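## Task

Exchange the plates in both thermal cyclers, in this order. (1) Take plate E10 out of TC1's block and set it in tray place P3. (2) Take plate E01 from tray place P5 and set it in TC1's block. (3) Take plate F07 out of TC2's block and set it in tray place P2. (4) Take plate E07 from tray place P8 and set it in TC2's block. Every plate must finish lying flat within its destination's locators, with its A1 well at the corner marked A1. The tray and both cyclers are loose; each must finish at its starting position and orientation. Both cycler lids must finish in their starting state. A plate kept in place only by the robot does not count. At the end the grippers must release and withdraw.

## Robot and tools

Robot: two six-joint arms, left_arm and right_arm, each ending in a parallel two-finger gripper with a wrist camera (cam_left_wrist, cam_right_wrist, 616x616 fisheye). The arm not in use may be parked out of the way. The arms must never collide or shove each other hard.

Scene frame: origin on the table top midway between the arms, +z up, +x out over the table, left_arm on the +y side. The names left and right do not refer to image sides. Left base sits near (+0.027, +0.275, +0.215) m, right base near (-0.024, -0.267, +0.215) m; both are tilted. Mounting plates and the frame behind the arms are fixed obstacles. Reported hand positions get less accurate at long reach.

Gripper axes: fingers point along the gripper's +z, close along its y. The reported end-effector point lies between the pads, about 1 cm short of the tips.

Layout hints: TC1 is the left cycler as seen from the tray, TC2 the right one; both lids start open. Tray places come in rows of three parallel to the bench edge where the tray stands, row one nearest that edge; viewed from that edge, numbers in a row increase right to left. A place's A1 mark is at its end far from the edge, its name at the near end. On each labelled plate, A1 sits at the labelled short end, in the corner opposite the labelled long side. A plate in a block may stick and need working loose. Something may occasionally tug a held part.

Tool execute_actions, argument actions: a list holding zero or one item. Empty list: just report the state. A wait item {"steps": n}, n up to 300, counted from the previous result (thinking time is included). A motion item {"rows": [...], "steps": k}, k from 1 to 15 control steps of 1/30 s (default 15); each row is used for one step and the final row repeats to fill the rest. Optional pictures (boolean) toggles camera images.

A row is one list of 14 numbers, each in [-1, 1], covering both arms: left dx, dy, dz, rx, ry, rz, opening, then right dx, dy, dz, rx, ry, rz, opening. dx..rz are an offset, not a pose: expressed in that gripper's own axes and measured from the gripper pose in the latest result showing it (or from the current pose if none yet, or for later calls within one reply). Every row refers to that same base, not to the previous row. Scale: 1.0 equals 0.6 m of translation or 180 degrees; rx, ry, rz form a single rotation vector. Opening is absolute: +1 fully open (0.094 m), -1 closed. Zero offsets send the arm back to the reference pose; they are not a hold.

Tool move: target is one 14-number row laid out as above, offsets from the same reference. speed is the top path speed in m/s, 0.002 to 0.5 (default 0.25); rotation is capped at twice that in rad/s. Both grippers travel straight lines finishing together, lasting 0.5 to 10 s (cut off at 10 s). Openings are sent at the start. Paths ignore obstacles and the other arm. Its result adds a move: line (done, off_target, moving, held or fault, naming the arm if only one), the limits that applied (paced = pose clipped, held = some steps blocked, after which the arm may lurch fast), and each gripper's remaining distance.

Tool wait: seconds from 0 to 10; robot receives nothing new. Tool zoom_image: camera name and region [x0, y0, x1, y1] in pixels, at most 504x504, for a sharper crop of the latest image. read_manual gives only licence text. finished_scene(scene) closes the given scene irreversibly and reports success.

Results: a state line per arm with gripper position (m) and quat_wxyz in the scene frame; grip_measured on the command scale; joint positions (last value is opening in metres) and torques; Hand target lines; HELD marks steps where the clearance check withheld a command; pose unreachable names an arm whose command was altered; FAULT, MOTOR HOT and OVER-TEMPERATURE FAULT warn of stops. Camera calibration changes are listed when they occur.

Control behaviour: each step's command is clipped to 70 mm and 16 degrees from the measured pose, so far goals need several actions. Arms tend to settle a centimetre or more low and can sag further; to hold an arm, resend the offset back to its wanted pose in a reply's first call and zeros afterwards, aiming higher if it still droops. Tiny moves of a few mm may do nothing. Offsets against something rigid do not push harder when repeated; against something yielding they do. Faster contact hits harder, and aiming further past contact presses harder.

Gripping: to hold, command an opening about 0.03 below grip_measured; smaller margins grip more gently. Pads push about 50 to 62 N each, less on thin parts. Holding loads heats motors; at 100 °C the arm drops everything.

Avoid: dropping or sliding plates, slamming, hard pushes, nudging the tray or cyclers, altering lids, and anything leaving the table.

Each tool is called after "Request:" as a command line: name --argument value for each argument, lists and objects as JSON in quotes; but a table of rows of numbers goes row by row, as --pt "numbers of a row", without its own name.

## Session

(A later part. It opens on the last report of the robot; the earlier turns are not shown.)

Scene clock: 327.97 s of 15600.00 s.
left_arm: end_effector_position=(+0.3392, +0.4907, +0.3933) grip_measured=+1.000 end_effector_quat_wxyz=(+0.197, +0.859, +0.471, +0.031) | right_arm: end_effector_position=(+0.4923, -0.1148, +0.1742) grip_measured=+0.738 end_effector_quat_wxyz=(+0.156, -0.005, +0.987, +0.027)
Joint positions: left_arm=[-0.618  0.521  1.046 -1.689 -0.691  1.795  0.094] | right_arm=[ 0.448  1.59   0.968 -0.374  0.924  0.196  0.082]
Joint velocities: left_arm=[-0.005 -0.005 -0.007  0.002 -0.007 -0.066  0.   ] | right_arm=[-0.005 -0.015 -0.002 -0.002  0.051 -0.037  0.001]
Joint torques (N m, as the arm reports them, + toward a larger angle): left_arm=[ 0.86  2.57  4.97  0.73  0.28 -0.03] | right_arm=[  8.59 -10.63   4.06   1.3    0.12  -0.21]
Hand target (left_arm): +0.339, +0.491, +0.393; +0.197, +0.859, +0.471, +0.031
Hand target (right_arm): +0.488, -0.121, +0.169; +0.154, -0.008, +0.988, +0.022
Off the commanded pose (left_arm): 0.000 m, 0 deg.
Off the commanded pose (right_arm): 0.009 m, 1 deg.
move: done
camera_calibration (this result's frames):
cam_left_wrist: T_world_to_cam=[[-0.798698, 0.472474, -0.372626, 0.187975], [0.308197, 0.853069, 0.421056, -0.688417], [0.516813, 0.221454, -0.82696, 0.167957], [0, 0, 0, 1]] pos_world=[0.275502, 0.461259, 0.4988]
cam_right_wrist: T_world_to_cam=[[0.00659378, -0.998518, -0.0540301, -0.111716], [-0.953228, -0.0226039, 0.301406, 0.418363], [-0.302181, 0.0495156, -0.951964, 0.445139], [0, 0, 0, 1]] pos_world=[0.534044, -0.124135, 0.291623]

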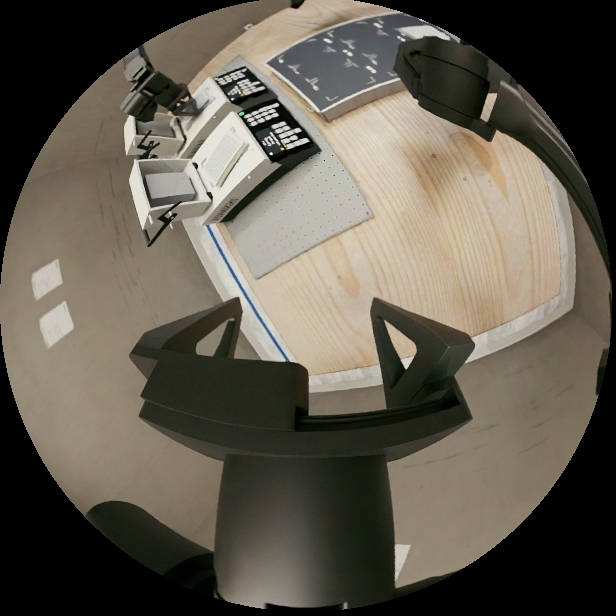

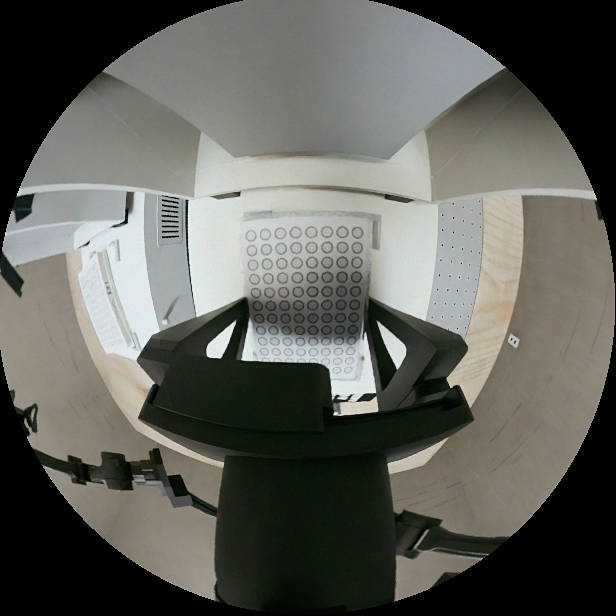

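Request:
move --target '[0,0,0,0,0,0,1,0.012,-0.025,0.004,0,0,0,0.6]' --speed 0.03

Request:
move --target '[0,0,0,0,0,0,1,0,0,0,0,0,0,1]'

Scene clock: 329.63 s of 15600.00 s.
left_arm: end_effector_position=(+0.3392, +0.4907, +0.3933) grip_measured=+1.000 end_effector_quat_wxyz=(+0.197, +0.859, +0.471, +0.031) | right_arm: end_effector_position=(+0.4898, -0.1160, +0.1766) grip_measured=+0.738 end_effector_quat_wxyz=(+0.161, -0.001, +0.986, +0.039)
Joint positions: left_arm=[-0.618  0.521  1.046 -1.689 -0.691  1.795  0.094] | right_arm=[ 0.448  1.571  0.947 -0.35   0.904  0.191  0.082]
Joint velocities: left_arm=[-0.005 -0.015 -0.012  0.017  0.037  0.051  0.   ] | right_arm=[ 0.005 -0.005 -0.017  0.002 -0.022  0.022  0.001]
Joint torques (N m, as the arm reports them, + toward a larger angle): left_arm=[0.76 2.21 4.91 0.64 0.31 0.01] | right_arm=[  7.6  -10.77   3.93   0.98   0.34  -0.39]
Hand target (left_arm): +0.339, +0.491, +0.393; +0.197, +0.859, +0.471, +0.031
Hand target (right_arm): +0.486, -0.129, +0.169; +0.156, -0.005, +0.987, +0.027
Off the commanded pose (left_arm): 0.000 m, 0 deg.
Off the commanded pose (right_arm): 0.016 m, 2 deg.
move: off_target (right_arm)
camera_calibration (this result's frames):
cam_left_wrist: T_world_to_cam=[[-0.798698, 0.472474, -0.372626, 0.187975], [0.308197, 0.853069, 0.421056, -0.688417], [0.516813, 0.221454, -0.82696, 0.167957], [0, 0, 0, 1]] pos_world=[0.275502, 0.461259, 0.4988]
cam_right_wrist: T_world_to_cam=[[0.00152206, -0.996835, -0.0794882, -0.105535], [-0.956054, -0.0247554, 0.292143, 0.417979], [-0.293186, 0.0755504, -0.953066, 0.445548], [0, 0, 0, 1]] pos_world=[0.5304, -0.128515, 0.294138]

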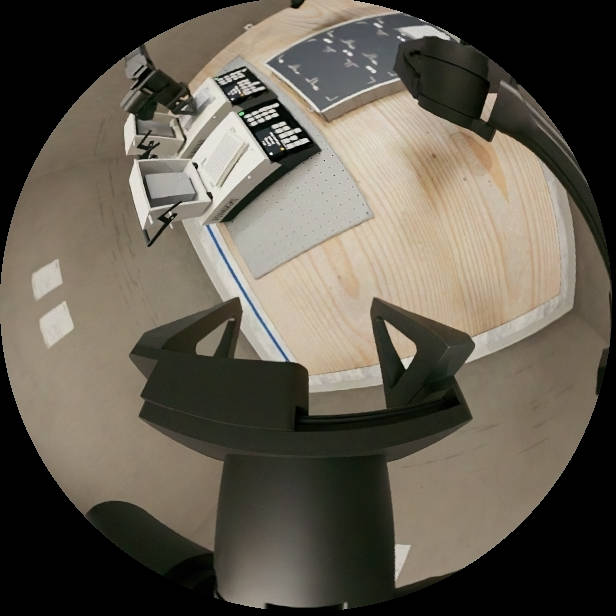

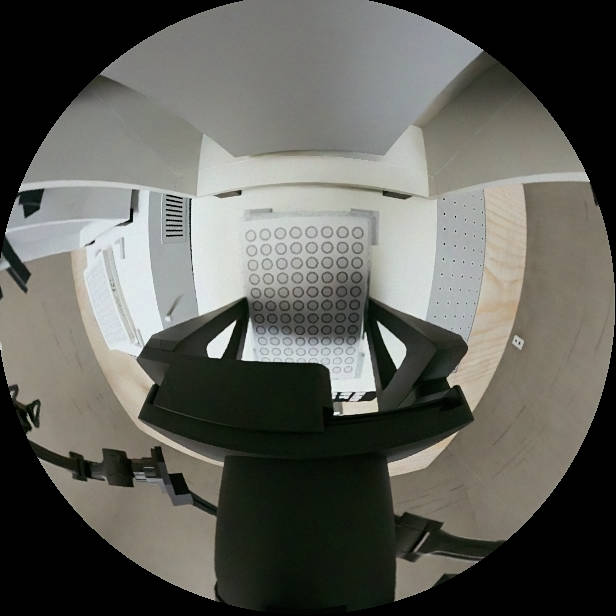

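Scene clock: 330.13 s of 15600.00 s.
left_arm: end_effector_position=(+0.3392, +0.4907, +0.3933) grip_measured=+1.000 end_effector_quat_wxyz=(+0.197, +0.859, +0.471, +0.031) | right_arm: end_effector_position=(+0.4898, -0.1158, +0.1766) grip_measured=+1.000 end_effector_quat_wxyz=(+0.161, -0.001, +0.986, +0.039)
Joint positions: left_arm=[-0.618  0.521  1.046 -1.689 -0.691  1.795  0.094] | right_arm=[ 0.448  1.571  0.947 -0.35   0.903  0.191  0.094]
Joint velocities: left_arm=[-0.005 -0.005  0.002 -0.017  0.022 -0.022  0.   ] | right_arm=[ 0.005 -0.015 -0.002 -0.007  0.007 -0.037  0.   ]
Joint torques (N m, as the arm reports them, + toward a larger angle): left_arm=[ 0.83  2.48  4.88  0.65  0.28 -0.03] | right_arm=[ 9.31 -9.23  5.51  0.81  0.1  -0.14]
Hand target (left_arm): +0.339, +0.491, +0.393; +0.197, +0.859, +0.471, +0.031
Hand target (right_arm): +0.490, -0.116, +0.177; +0.161, -0.001, +0.986, +0.039
Off the commanded pose (left_arm): 0.000 m, 0 deg.
Off the commanded pose (right_arm): 0.000 m, 0 deg.
move: done
camera_calibration (this result's frames):
cam_left_wrist: T_world_to_cam=[[-0.798698, 0.472474, -0.372626, 0.187975], [0.308197, 0.853069, 0.421056, -0.688417], [0.516813, 0.221454, -0.82696, 0.167957], [0, 0, 0, 1]] pos_world=[0.275502, 0.461259, 0.4988]
cam_right_wrist: T_world_to_cam=[[0.00175892, -0.996778, -0.0801946, -0.105391], [-0.956008, -0.0252, 0.292255, 0.417864], [-0.293334, 0.0761526, -0.952972, 0.445659], [0, 0, 0, 1]] pos_world=[0.530393, -0.12846, 0.294126]

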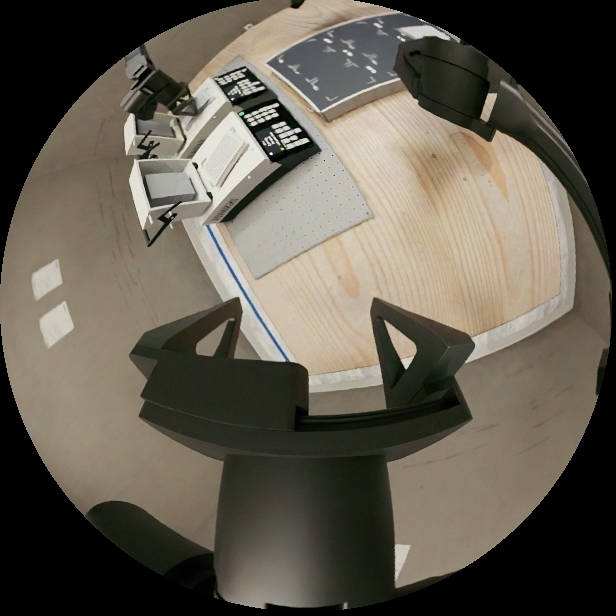

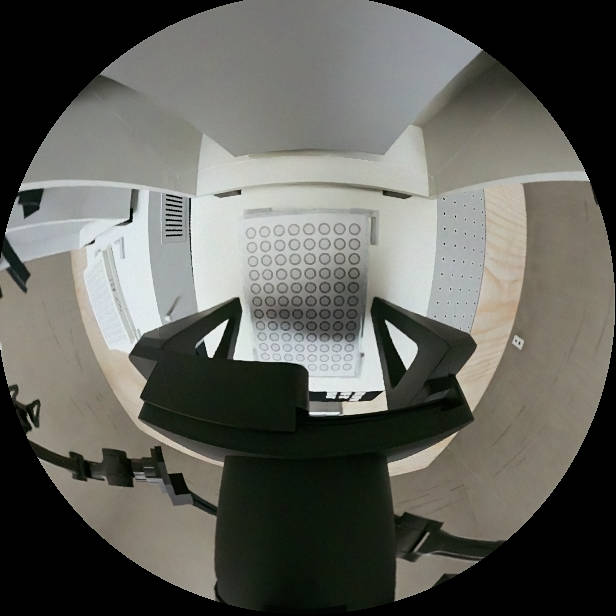

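Lift and look.

Request:
move --target '[0,0,0,0,0,0,1,0,0.004,-0.1,-0.02,0,0,1]' --speed 0.05

Request:
zoom_image --camera "cam_right_wrist" --region '[180,150,440,400]'

Scene clock: 332.87 s of 15600.00 s.
left_arm: end_effector_position=(+0.3392, +0.4907, +0.3933) grip_measured=+1.000 end_effector_quat_wxyz=(+0.197, +0.859, +0.471, +0.031) | right_arm: end_effector_position=(+0.4738, -0.1218, +0.2259) grip_measured=+1.000 end_effector_quat_wxyz=(+0.158, -0.003, +0.985, +0.063)
Joint positions: left_arm=[-0.618  0.521  1.046 -1.689 -0.691  1.795  0.094] | right_arm=[ 0.53   1.473  0.947 -0.525  0.898  0.297  0.094]
Joint velocities: left_arm=[-0.015  0.005 -0.007 -0.032 -0.022  0.037  0.   ] | right_arm=[ 0.005 -0.005 -0.022  0.002  0.037  0.081  0.   ]
Joint torques (N m, as the arm reports them, + toward a larger angle): left_arm=[ 0.93  2.42  4.99  0.59  0.27 -0.04] | right_arm=[10.1  -9.41  5.93  0.28 -0.02 -0.07]
Hand target (left_arm): +0.339, +0.491, +0.393; +0.197, +0.859, +0.471, +0.031
Hand target (right_arm): +0.471, -0.118, +0.234; +0.161, -0.006, +0.984, +0.070
Off the commanded pose (left_arm): 0.000 m, 0 deg.
Off the commanded pose (right_arm): 0.009 m, 1 deg.
move: done
camera_calibration (this result's frames):
cam_left_wrist: T_world_to_cam=[[-0.798698, 0.472474, -0.372626, 0.187975], [0.308197, 0.853069, 0.421056, -0.688417], [0.516813, 0.221454, -0.82696, 0.167957], [0, 0, 0, 1]] pos_world=[0.275502, 0.461259, 0.4988]
cam_right_wrist: T_world_to_cam=[[0.0141891, -0.991866, -0.126491, -0.102222], [-0.954116, -0.0512716, 0.295014, 0.383314], [-0.2991, 0.116501, -0.947083, 0.494694], [0, 0, 0, 1]] pos_world=[0.51514, -0.139369, 0.342503]

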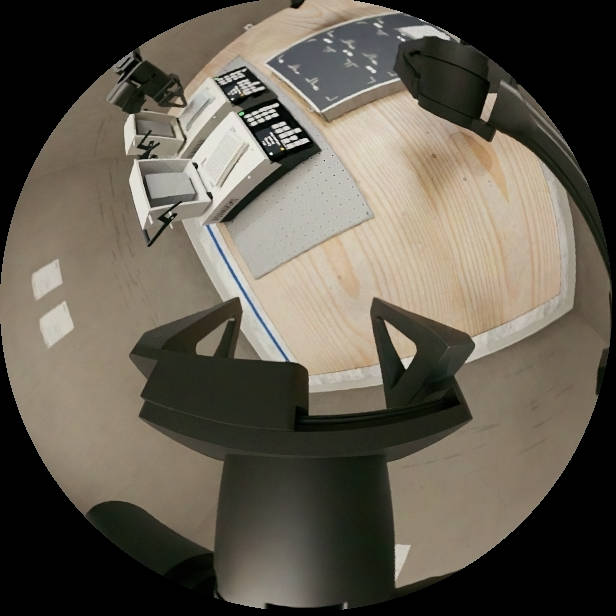

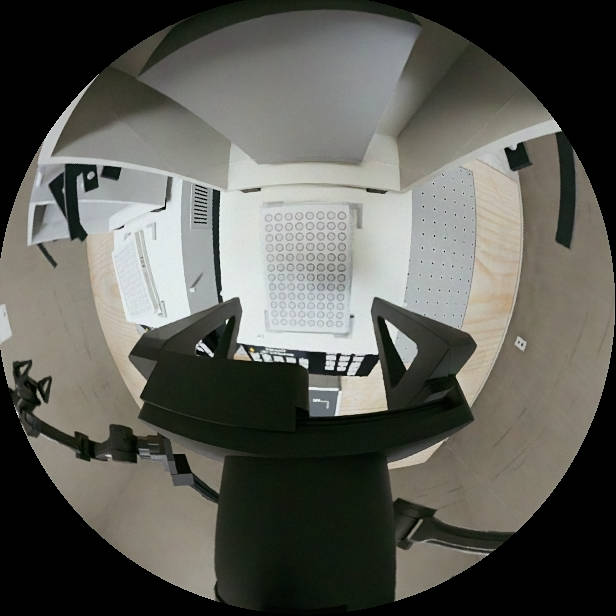

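Region (180, 150, 440, 400) of cam_right_wrist's 616x616 image, scaled by 1.938, with more detail than that image has; it fills the top 485 rows of this view, and the rest is white.

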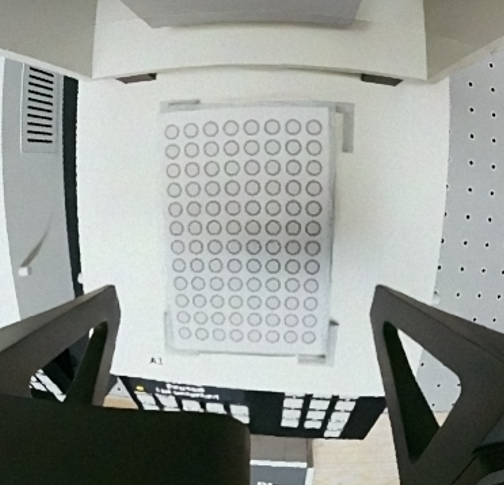

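Request:
move --target '[0,0,0,0,0,0,1,-0.015,0.012,0.095,0.03,-0.02,0,1]' --speed 0.05

Request:
move --target '[0,0,0,0,0,0,1,0,-0.03,0.01,0,0,0,1]' --speed 0.03

Scene clock: 335.33 s of 15600.00 s.
left_arm: end_effector_position=(+0.3392, +0.4907, +0.3933) grip_measured=+1.000 end_effector_quat_wxyz=(+0.197, +0.859, +0.471, +0.031) | right_arm: end_effector_position=(+0.4963, -0.1023, +0.1879) grip_measured=+1.000 end_effector_quat_wxyz=(+0.194, +0.002, +0.981, +0.025)
Joint positions: left_arm=[-0.618  0.521  1.046 -1.689 -0.691  1.795  0.094] | right_arm=[ 0.487  1.598  0.947 -0.262  0.966  0.16   0.094]
Joint velocities: left_arm=[-0.015 -0.005 -0.017  0.007 -0.051  0.007  0.   ] | right_arm=[ 0.005 -0.005  0.007  0.002  0.022 -0.051  0.   ]
Joint torques (N m, as the arm reports them, + toward a larger angle): left_arm=[ 0.67  2.13  5.04  0.62  0.29 -0.04] | right_arm=[ 7.77 -8.88  5.69  1.62  0.12 -0.19]
Hand target (left_arm): +0.339, +0.491, +0.393; +0.197, +0.859, +0.471, +0.031
Hand target (right_arm): +0.500, -0.108, +0.176; +0.188, +0.006, +0.982, +0.016
Off the commanded pose (left_arm): 0.000 m, 0 deg.
Off the commanded pose (right_arm): 0.014 m, 1 deg.
move: off_target (right_arm)
camera_calibration (this result's frames):
cam_left_wrist: T_world_to_cam=[[-0.798698, 0.472474, -0.372626, 0.187975], [0.308197, 0.853069, 0.421056, -0.688417], [0.516813, 0.221454, -0.82696, 0.167957], [0, 0, 0, 1]] pos_world=[0.275502, 0.461259, 0.4988]
cam_right_wrist: T_world_to_cam=[[-0.00672701, -0.998516, -0.0540342, -0.0918595], [-0.973637, -0.0057804, 0.228031, 0.443986], [-0.228005, 0.0541436, -0.972153, 0.426278], [0, 0, 0, 1]] pos_world=[0.528857, -0.112237, 0.308202]

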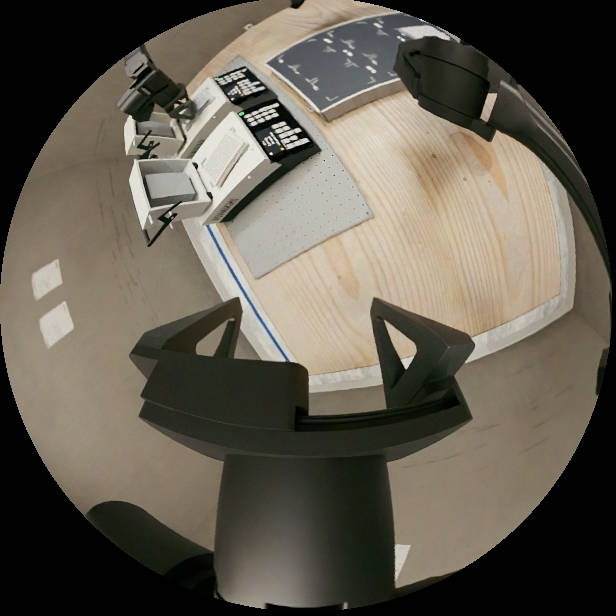

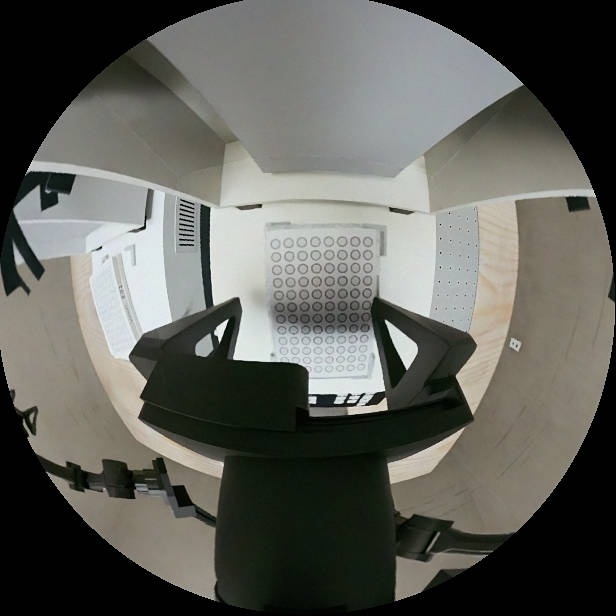

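Scene clock: 336.30 s of 15600.00 s.
left_arm: end_effector_position=(+0.3392, +0.4907, +0.3933) grip_measured=+1.000 end_effector_quat_wxyz=(+0.197, +0.859, +0.471, +0.031) | right_arm: end_effector_position=(+0.4979, -0.1088, +0.1902) grip_measured=+1.000 end_effector_quat_wxyz=(+0.197, -0.005, +0.980, +0.031)
Joint positions: left_arm=[-0.618  0.521  1.046 -1.689 -0.691  1.795  0.094] | right_arm=[ 0.479  1.573  0.933 -0.249  0.948  0.125  0.094]
Joint velocities: left_arm=[-0.005 -0.005  0.007 -0.017  0.081 -0.081  0.   ] | right_arm=[-0.015  0.005 -0.017  0.002 -0.037  0.007  0.   ]
Joint torques (N m, as the arm reports them, + toward a larger angle): left_arm=[ 0.81  2.33  4.88  0.61  0.28 -0.01] | right_arm=[  7.32 -10.56   4.61   1.66  -0.03  -0.2 ]
Hand target (left_arm): +0.339, +0.491, +0.393; +0.197, +0.859, +0.471, +0.031
Hand target (right_arm): +0.498, -0.120, +0.182; +0.194, +0.002, +0.981, +0.025
Off the commanded pose (left_arm): 0.000 m, 0 deg.
Off the commanded pose (right_arm): 0.014 m, 1 deg.
move: off_target (right_arm)
camera_calibration (this result's frames):
cam_left_wrist: T_world_to_cam=[[-0.798698, 0.472474, -0.372626, 0.187975], [0.308197, 0.853069, 0.421056, -0.688417], [0.516813, 0.221454, -0.82696, 0.167957], [0, 0, 0, 1]] pos_world=[0.275502, 0.461259, 0.4988]
cam_right_wrist: T_world_to_cam=[[0.00907317, -0.997982, -0.0628476, -0.104346], [-0.975201, -0.02273, 0.220152, 0.445352], [-0.221136, 0.0592916, -0.973439, 0.426596], [0, 0, 0, 1]] pos_world=[0.52959, -0.119306, 0.310663]

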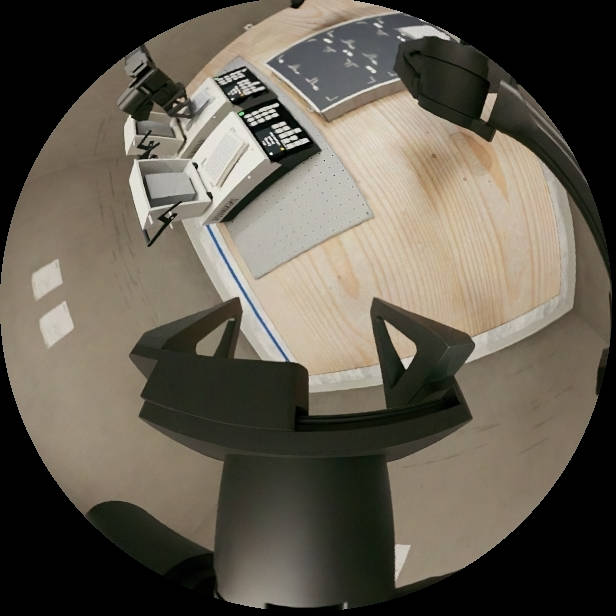

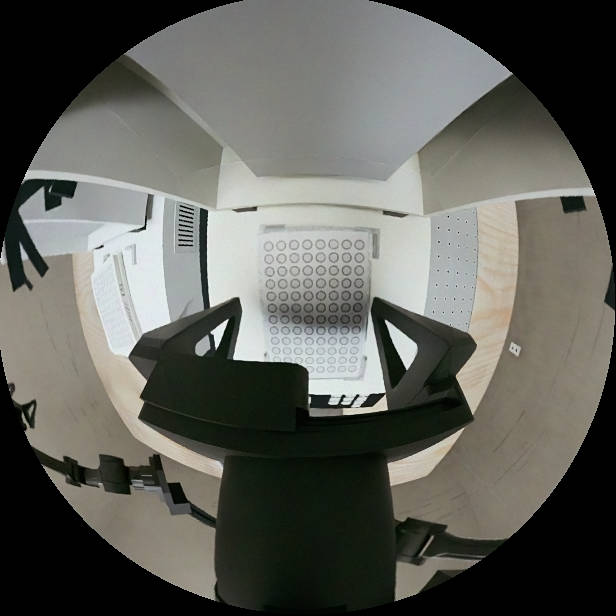

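Request:
move --target '[0,0,0,0,0,0,1,0.012,-0.025,0.045,0,0,0,1]' --speed 0.03

Request:
move --target '[0,0,0,0,0,0,1,0,-0.035,0.012,0,0,0,1]' --speed 0.03

Scene clock: 338.63 s of 15600.00 s.
left_arm: end_effector_position=(+0.3392, +0.4907, +0.3933) grip_measured=+1.000 end_effector_quat_wxyz=(+0.197, +0.859, +0.471, +0.031) | right_arm: end_effector_position=(+0.5058, -0.1075, +0.1871) grip_measured=+1.000 end_effector_quat_wxyz=(+0.214, -0.009, +0.976, +0.045)
Joint positions: left_arm=[-0.618  0.521  1.046 -1.689 -0.691  1.795  0.094] | right_arm=[ 0.462  1.571  0.916 -0.156  0.911  0.05   0.094]
Joint velocities: left_arm=[-0.024 -0.015 -0.002  0.017  0.037 -0.007  0.   ] | right_arm=[-0.005 -0.005  0.002 -0.002  0.022  0.022  0.   ]
Joint torques (N m, as the arm reports them, + toward a larger angle): left_arm=[ 0.62  1.76  4.98  0.67  0.26 -0.04] | right_arm=[ 5.34 -9.2   4.01  1.63 -0.2  -0.23]
Hand target (left_arm): +0.339, +0.491, +0.393; +0.197, +0.859, +0.471, +0.031
Hand target (right_arm): +0.501, -0.122, +0.163; +0.197, -0.004, +0.980, +0.031
Off the commanded pose (left_arm): 0.000 m, 0 deg.
Off the commanded pose (right_arm): 0.029 m, 3 deg.
move: off_target (right_arm)
camera_calibration (this result's frames):
cam_left_wrist: T_world_to_cam=[[-0.798698, 0.472474, -0.372626, 0.187975], [0.308197, 0.853069, 0.421056, -0.688417], [0.516813, 0.221454, -0.82696, 0.167957], [0, 0, 0, 1]] pos_world=[0.275502, 0.461259, 0.4988]
cam_right_wrist: T_world_to_cam=[[0.0247139, -0.995811, -0.0880299, -0.106354], [-0.981801, -0.040763, 0.185484, 0.461684], [-0.188295, 0.0818439, -0.978696, 0.412001], [0, 0, 0, 1]] pos_world=[0.533488, -0.120809, 0.308226]

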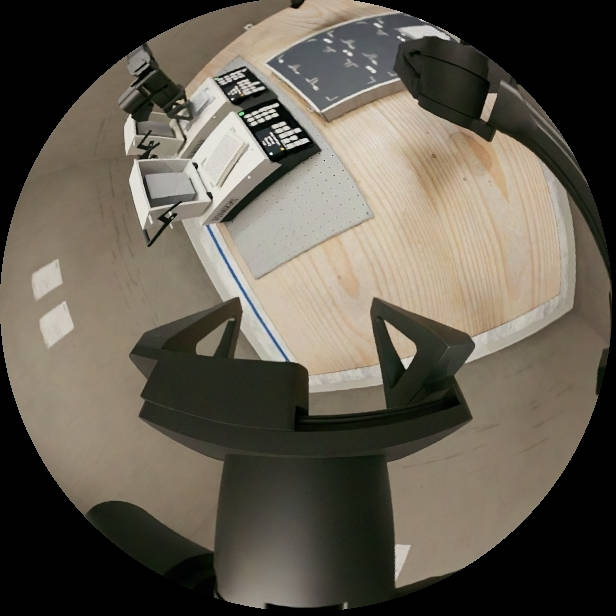

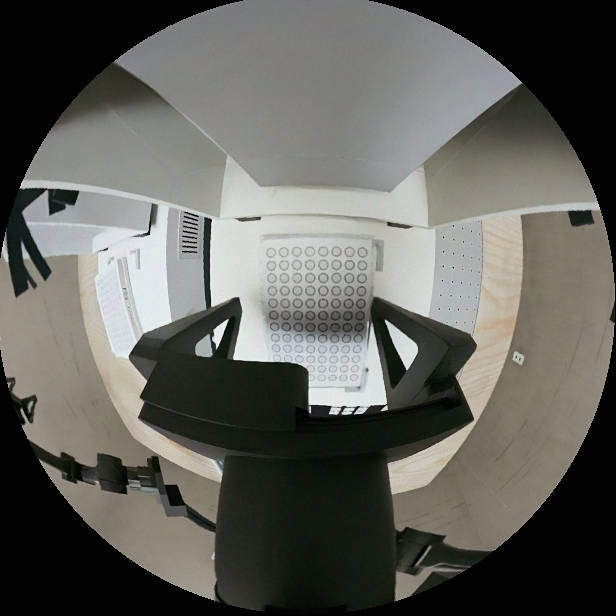

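Scene clock: 339.70 s of 15600.00 s.
left_arm: end_effector_position=(+0.3392, +0.4907, +0.3933) grip_measured=+1.000 end_effector_quat_wxyz=(+0.197, +0.859, +0.471, +0.031) | right_arm: end_effector_position=(+0.5086, -0.1167, +0.1865) grip_measured=+1.000 end_effector_quat_wxyz=(+0.217, -0.016, +0.975, +0.050)
Joint positions: left_arm=[-0.618  0.521  1.046 -1.689 -0.691  1.795  0.094] | right_arm=[ 0.444  1.545  0.904 -0.146  0.884  0.012  0.094]
Joint velocities: left_arm=[ 0.005 -0.005 -0.002 -0.017  0.022 -0.095  0.   ] | right_arm=[ 0.005 -0.005  0.002 -0.007  0.007  0.037  0.   ]
Joint torques (N m, as the arm reports them, + toward a larger angle): left_arm=[ 0.85  2.32  4.91  0.58  0.25 -0.05] | right_arm=[  7.42 -10.35   4.6    1.68  -0.08  -0.31]
Hand target (left_arm): +0.339, +0.491, +0.393; +0.197, +0.859, +0.471, +0.031
Hand target (right_arm): +0.509, -0.128, +0.179; +0.214, -0.009, +0.976, +0.044
Off the commanded pose (left_arm): 0.000 m, 0 deg.
Off the commanded pose (right_arm): 0.014 m, 1 deg.
move: off_target (right_arm)
camera_calibration (this result's frames):
cam_left_wrist: T_world_to_cam=[[-0.798698, 0.472474, -0.372626, 0.187975], [0.308197, 0.853069, 0.421056, -0.688417], [0.516813, 0.221454, -0.82696, 0.167957], [0, 0, 0, 1]] pos_world=[0.275502, 0.461259, 0.4988]
cam_right_wrist: T_world_to_cam=[[0.040536, -0.994548, -0.0960757, -0.122006], [-0.982053, -0.0573829, 0.179666, 0.46342], [-0.1842, 0.0870685, -0.979025, 0.411346], [0, 0, 0, 1]] pos_world=[0.535819, -0.130563, 0.307735]

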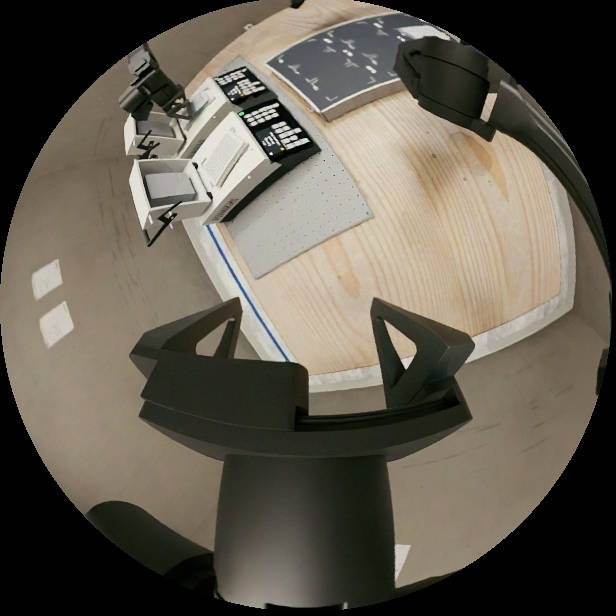

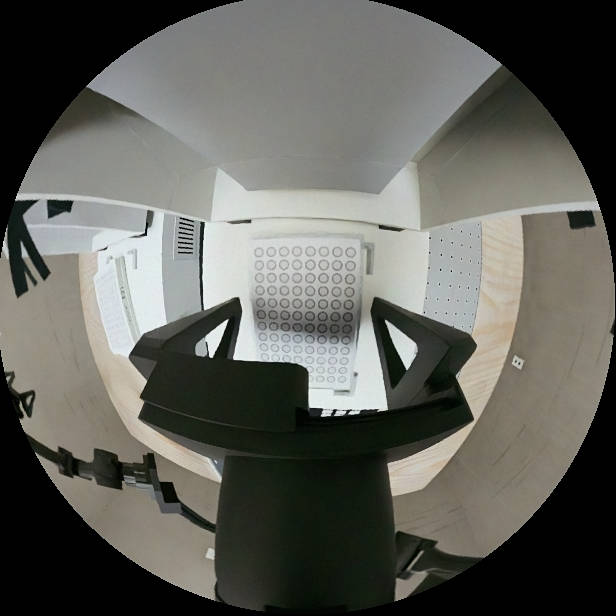

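Request:
move --target '[0,0,0,0,0,0,1,0.03,-0.012,0.04,0.028,0,0.01,1]' --speed 0.03

Request:
move --target '[0,0,0,0,0,0,1,0,0,0,0,0,0,0.6]'

Scene clock: 342.40 s of 15600.00 s.
left_arm: end_effector_position=(+0.3392, +0.4907, +0.3933) grip_measured=+1.000 end_effector_quat_wxyz=(+0.197, +0.859, +0.471, +0.031) | right_arm: end_effector_position=(+0.5077, -0.1155, +0.1736) grip_measured=+1.000 end_effector_quat_wxyz=(+0.226, +0.006, +0.974, +0.022)
Joint positions: left_arm=[-0.618  0.521  1.046 -1.689 -0.691  1.795  0.094] | right_arm=[ 0.44   1.589  0.891 -0.052  0.947  0.011  0.094]
Joint velocities: left_arm=[-0.005 -0.015 -0.007 -0.002  0.066 -0.066  0.   ] | right_arm=[-0.005 -0.005  0.002  0.027 -0.095 -0.051  0.   ]
Joint torques (N m, as the arm reports them, + toward a larger angle): left_arm=[ 1.26  1.7   4.9   0.61  0.27 -0.03] | right_arm=[ 7.42 -8.74  4.18  1.79  0.15 -0.12]
Hand target (left_arm): +0.339, +0.491, +0.393; +0.197, +0.859, +0.471, +0.031
Hand target (right_arm): +0.502, -0.121, +0.157; +0.215, +0.009, +0.976, +0.011
Off the commanded pose (left_arm): 0.000 m, 0 deg.
Off the commanded pose (right_arm): 0.019 m, 2 deg.
move: off_target (right_arm)
camera_calibration (this result's frames):
cam_left_wrist: T_world_to_cam=[[-0.798698, 0.472474, -0.372626, 0.187975], [0.308197, 0.853069, 0.421056, -0.688417], [0.516813, 0.221454, -0.82696, 0.167957], [0, 0, 0, 1]] pos_world=[0.275502, 0.461259, 0.4988]
cam_right_wrist: T_world_to_cam=[[-0.013407, -0.998663, -0.0499277, -0.103116], [-0.986549, 0.00507585, 0.163388, 0.477229], [-0.162916, 0.0514466, -0.985298, 0.384581], [0, 0, 0, 1]] pos_world=[0.532081, -0.125186, 0.295805]

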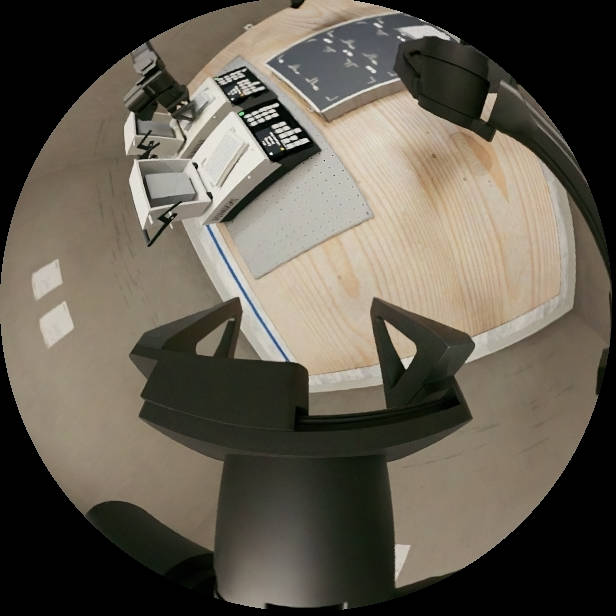

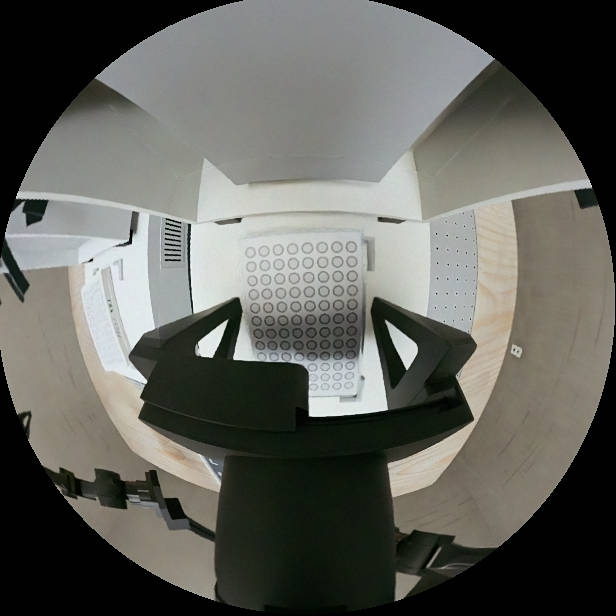

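Scene clock: 342.90 s of 15600.00 s.
left_arm: end_effector_position=(+0.3392, +0.4907, +0.3933) grip_measured=+1.000 end_effector_quat_wxyz=(+0.197, +0.859, +0.471, +0.031) | right_arm: end_effector_position=(+0.5077, -0.1151, +0.1736) grip_measured=+0.749 end_effector_quat_wxyz=(+0.226, +0.006, +0.974, +0.023)
Joint positions: left_arm=[-0.618  0.521  1.046 -1.689 -0.691  1.795  0.094] | right_arm=[ 0.44   1.589  0.891 -0.052  0.944  0.011  0.082]
Joint velocities: left_arm=[ 0.005  0.015 -0.022 -0.007 -0.022  0.11   0.   ] | right_arm=[-0.005 -0.015 -0.007 -0.002  0.007 -0.037 -0.001]
Joint torques (N m, as the arm reports them, + toward a larger angle): left_arm=[ 0.98  2.23  4.94  0.6   0.28 -0.06] | right_arm=[ 9.31 -9.81  5.18  1.02  0.14 -0.14]
Hand target (left_arm): +0.339, +0.491, +0.393; +0.197, +0.859, +0.471, +0.031
Hand target (right_arm): +0.508, -0.116, +0.174; +0.226, +0.006, +0.974, +0.022
Off the commanded pose (left_arm): 0.000 m, 0 deg.
Off the commanded pose (right_arm): 0.000 m, 0 deg.
move: done
camera_calibration (this result's frames):
cam_left_wrist: T_world_to_cam=[[-0.798698, 0.472474, -0.372626, 0.187975], [0.308197, 0.853069, 0.421056, -0.688417], [0.516813, 0.221454, -0.82696, 0.167957], [0, 0, 0, 1]] pos_world=[0.275502, 0.461259, 0.4988]
cam_right_wrist: T_world_to_cam=[[-0.0125729, -0.998542, -0.0524893, -0.102622], [-0.986555, 0.00383336, 0.163387, 0.477079], [-0.162947, 0.0538378, -0.985165, 0.384843], [0, 0, 0, 1]] pos_world=[0.532084, -0.125021, 0.295799]

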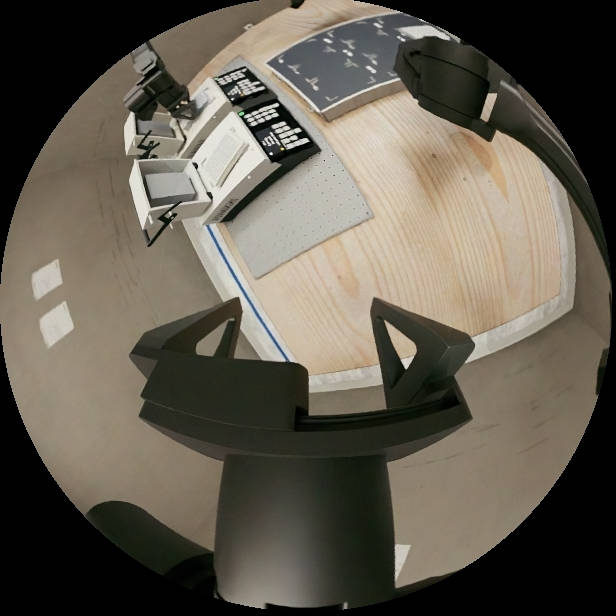

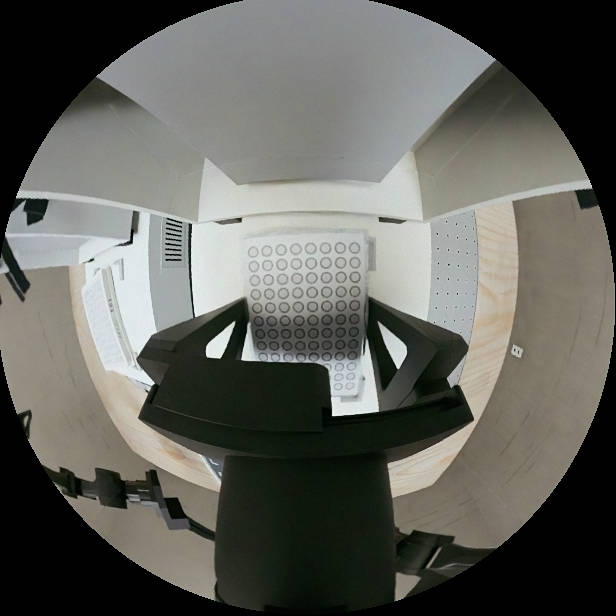

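Slide −x ~8 mm with slight −y.

Request:
move --target '[0,0,0,0,0,0,1,0.015,-0.012,-0.006,0,0,0,0.6]' --speed 0.03

Request:
move --target '[0,0,0,0,0,0,1,0,0,0,0,0,0,1]'

Request:
zoom_image --camera "cam_right_wrist" --region '[180,150,440,420]'

Scene clock: 344.50 s of 15600.00 s.
left_arm: end_effector_position=(+0.3392, +0.4907, +0.3933) grip_measured=+1.000 end_effector_quat_wxyz=(+0.197, +0.859, +0.471, +0.031) | right_arm: end_effector_position=(+0.5036, -0.1155, +0.1735) grip_measured=+0.749 end_effector_quat_wxyz=(+0.227, +0.007, +0.974, +0.029)
Joint positions: left_arm=[-0.618  0.521  1.046 -1.689 -0.691  1.795  0.094] | right_arm=[ 0.44   1.58   0.876 -0.045  0.933  0.014  0.082]
Joint velocities: left_arm=[ 0.005 -0.005 -0.012 -0.007 -0.037  0.007  0.   ] | right_arm=[-0.005 -0.015 -0.012 -0.002 -0.037 -0.037  0.   ]
Joint torques (N m, as the arm reports them, + toward a larger angle): left_arm=[ 1.07  2.34  4.94  0.57  0.27 -0.04] | right_arm=[  9.   -10.68   3.6    1.31   0.33  -0.21]
Hand target (left_arm): +0.339, +0.491, +0.393; +0.197, +0.859, +0.471, +0.031
Hand target (right_arm): +0.498, -0.122, +0.172; +0.226, +0.006, +0.974, +0.023
Off the commanded pose (left_arm): 0.000 m, 0 deg.
Off the commanded pose (right_arm): 0.009 m, 1 deg.
move: done
camera_calibration (this result's frames):
cam_left_wrist: T_world_to_cam=[[-0.798698, 0.472474, -0.372626, 0.187975], [0.308197, 0.853069, 0.421056, -0.688417], [0.516813, 0.221454, -0.82696, 0.167957], [0, 0, 0, 1]] pos_world=[0.275502, 0.461259, 0.4988]
cam_right_wrist: T_world_to_cam=[[-0.0118017, -0.997851, -0.0644454, -0.101375], [-0.986724, 0.00118163, 0.1624, 0.473028], [-0.161975, 0.0655064, -0.984618, 0.384834], [0, 0, 0, 1]] pos_world=[0.527885, -0.126925, 0.295562]

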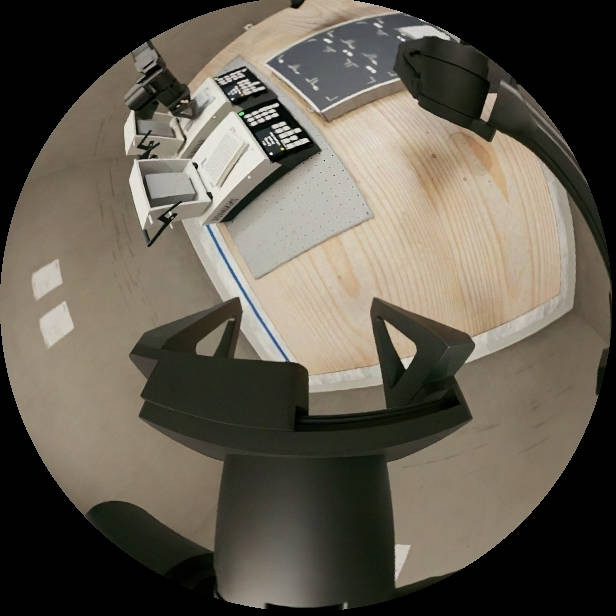

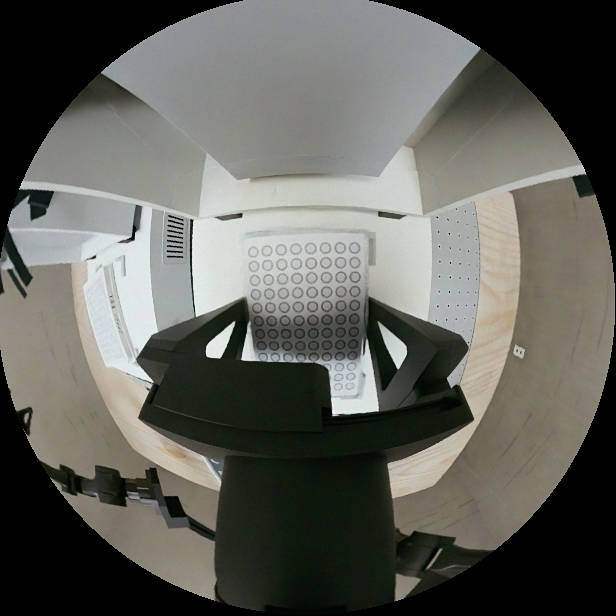

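Scene clock: 345.00 s of 15600.00 s.
left_arm: end_effector_position=(+0.3392, +0.4907, +0.3933) grip_measured=+1.000 end_effector_quat_wxyz=(+0.197, +0.859, +0.471, +0.031) | right_arm: end_effector_position=(+0.5036, -0.1154, +0.1735) grip_measured=+1.000 end_effector_quat_wxyz=(+0.227, +0.007, +0.974, +0.029)
Joint positions: left_arm=[-0.618  0.521  1.046 -1.689 -0.691  1.795  0.094] | right_arm=[ 0.44   1.58   0.876 -0.045  0.932  0.015  0.094]
Joint velocities: left_arm=[-0.005 -0.015  0.012  0.007 -0.037  0.007  0.   ] | right_arm=[-0.015 -0.015 -0.002  0.002 -0.007 -0.095  0.   ]
Joint torques (N m, as the arm reports them, + toward a larger angle): left_arm=[ 1.02  2.29  4.96  0.56  0.28 -0.02] | right_arm=[ 8.97 -9.01  5.14  1.06  0.07 -0.14]
Hand target (left_arm): +0.339, +0.491, +0.393; +0.197, +0.859, +0.471, +0.031
Hand target (right_arm): +0.504, -0.116, +0.173; +0.227, +0.007, +0.974, +0.029
Off the commanded pose (left_arm): 0.000 m, 0 deg.
Off the commanded pose (right_arm): 0.000 m, 0 deg.
move: done
camera_calibration (this result's frames):
cam_left_wrist: T_world_to_cam=[[-0.798698, 0.472474, -0.372626, 0.187975], [0.308197, 0.853069, 0.421056, -0.688417], [0.516813, 0.221454, -0.82696, 0.167957], [0, 0, 0, 1]] pos_world=[0.275502, 0.461259, 0.4988]
cam_right_wrist: T_world_to_cam=[[-0.0118071, -0.997796, -0.0652963, -0.101087], [-0.986723, 0.00104779, 0.162412, 0.473007], [-0.161985, 0.0663469, -0.98456, 0.384925], [0, 0, 0, 1]] pos_world=[0.527885, -0.126899, 0.295559]

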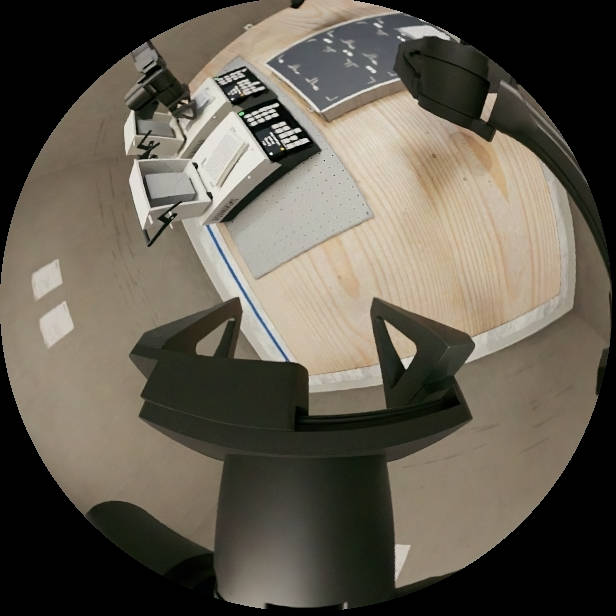

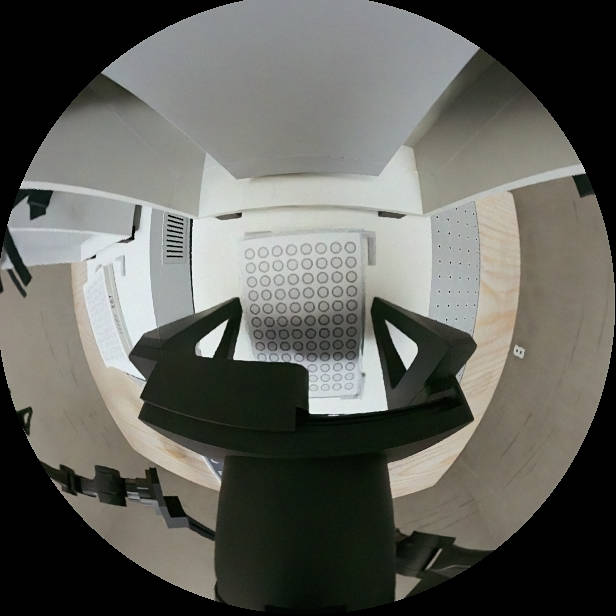

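Region (180, 150, 440, 420) of cam_right_wrist's 616x616 image, scaled by 1.867, with more detail than that image has; it fills the left 485 columns of this view, and the rest is white.

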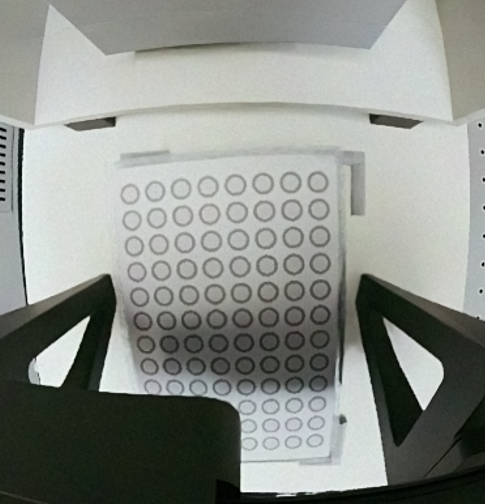

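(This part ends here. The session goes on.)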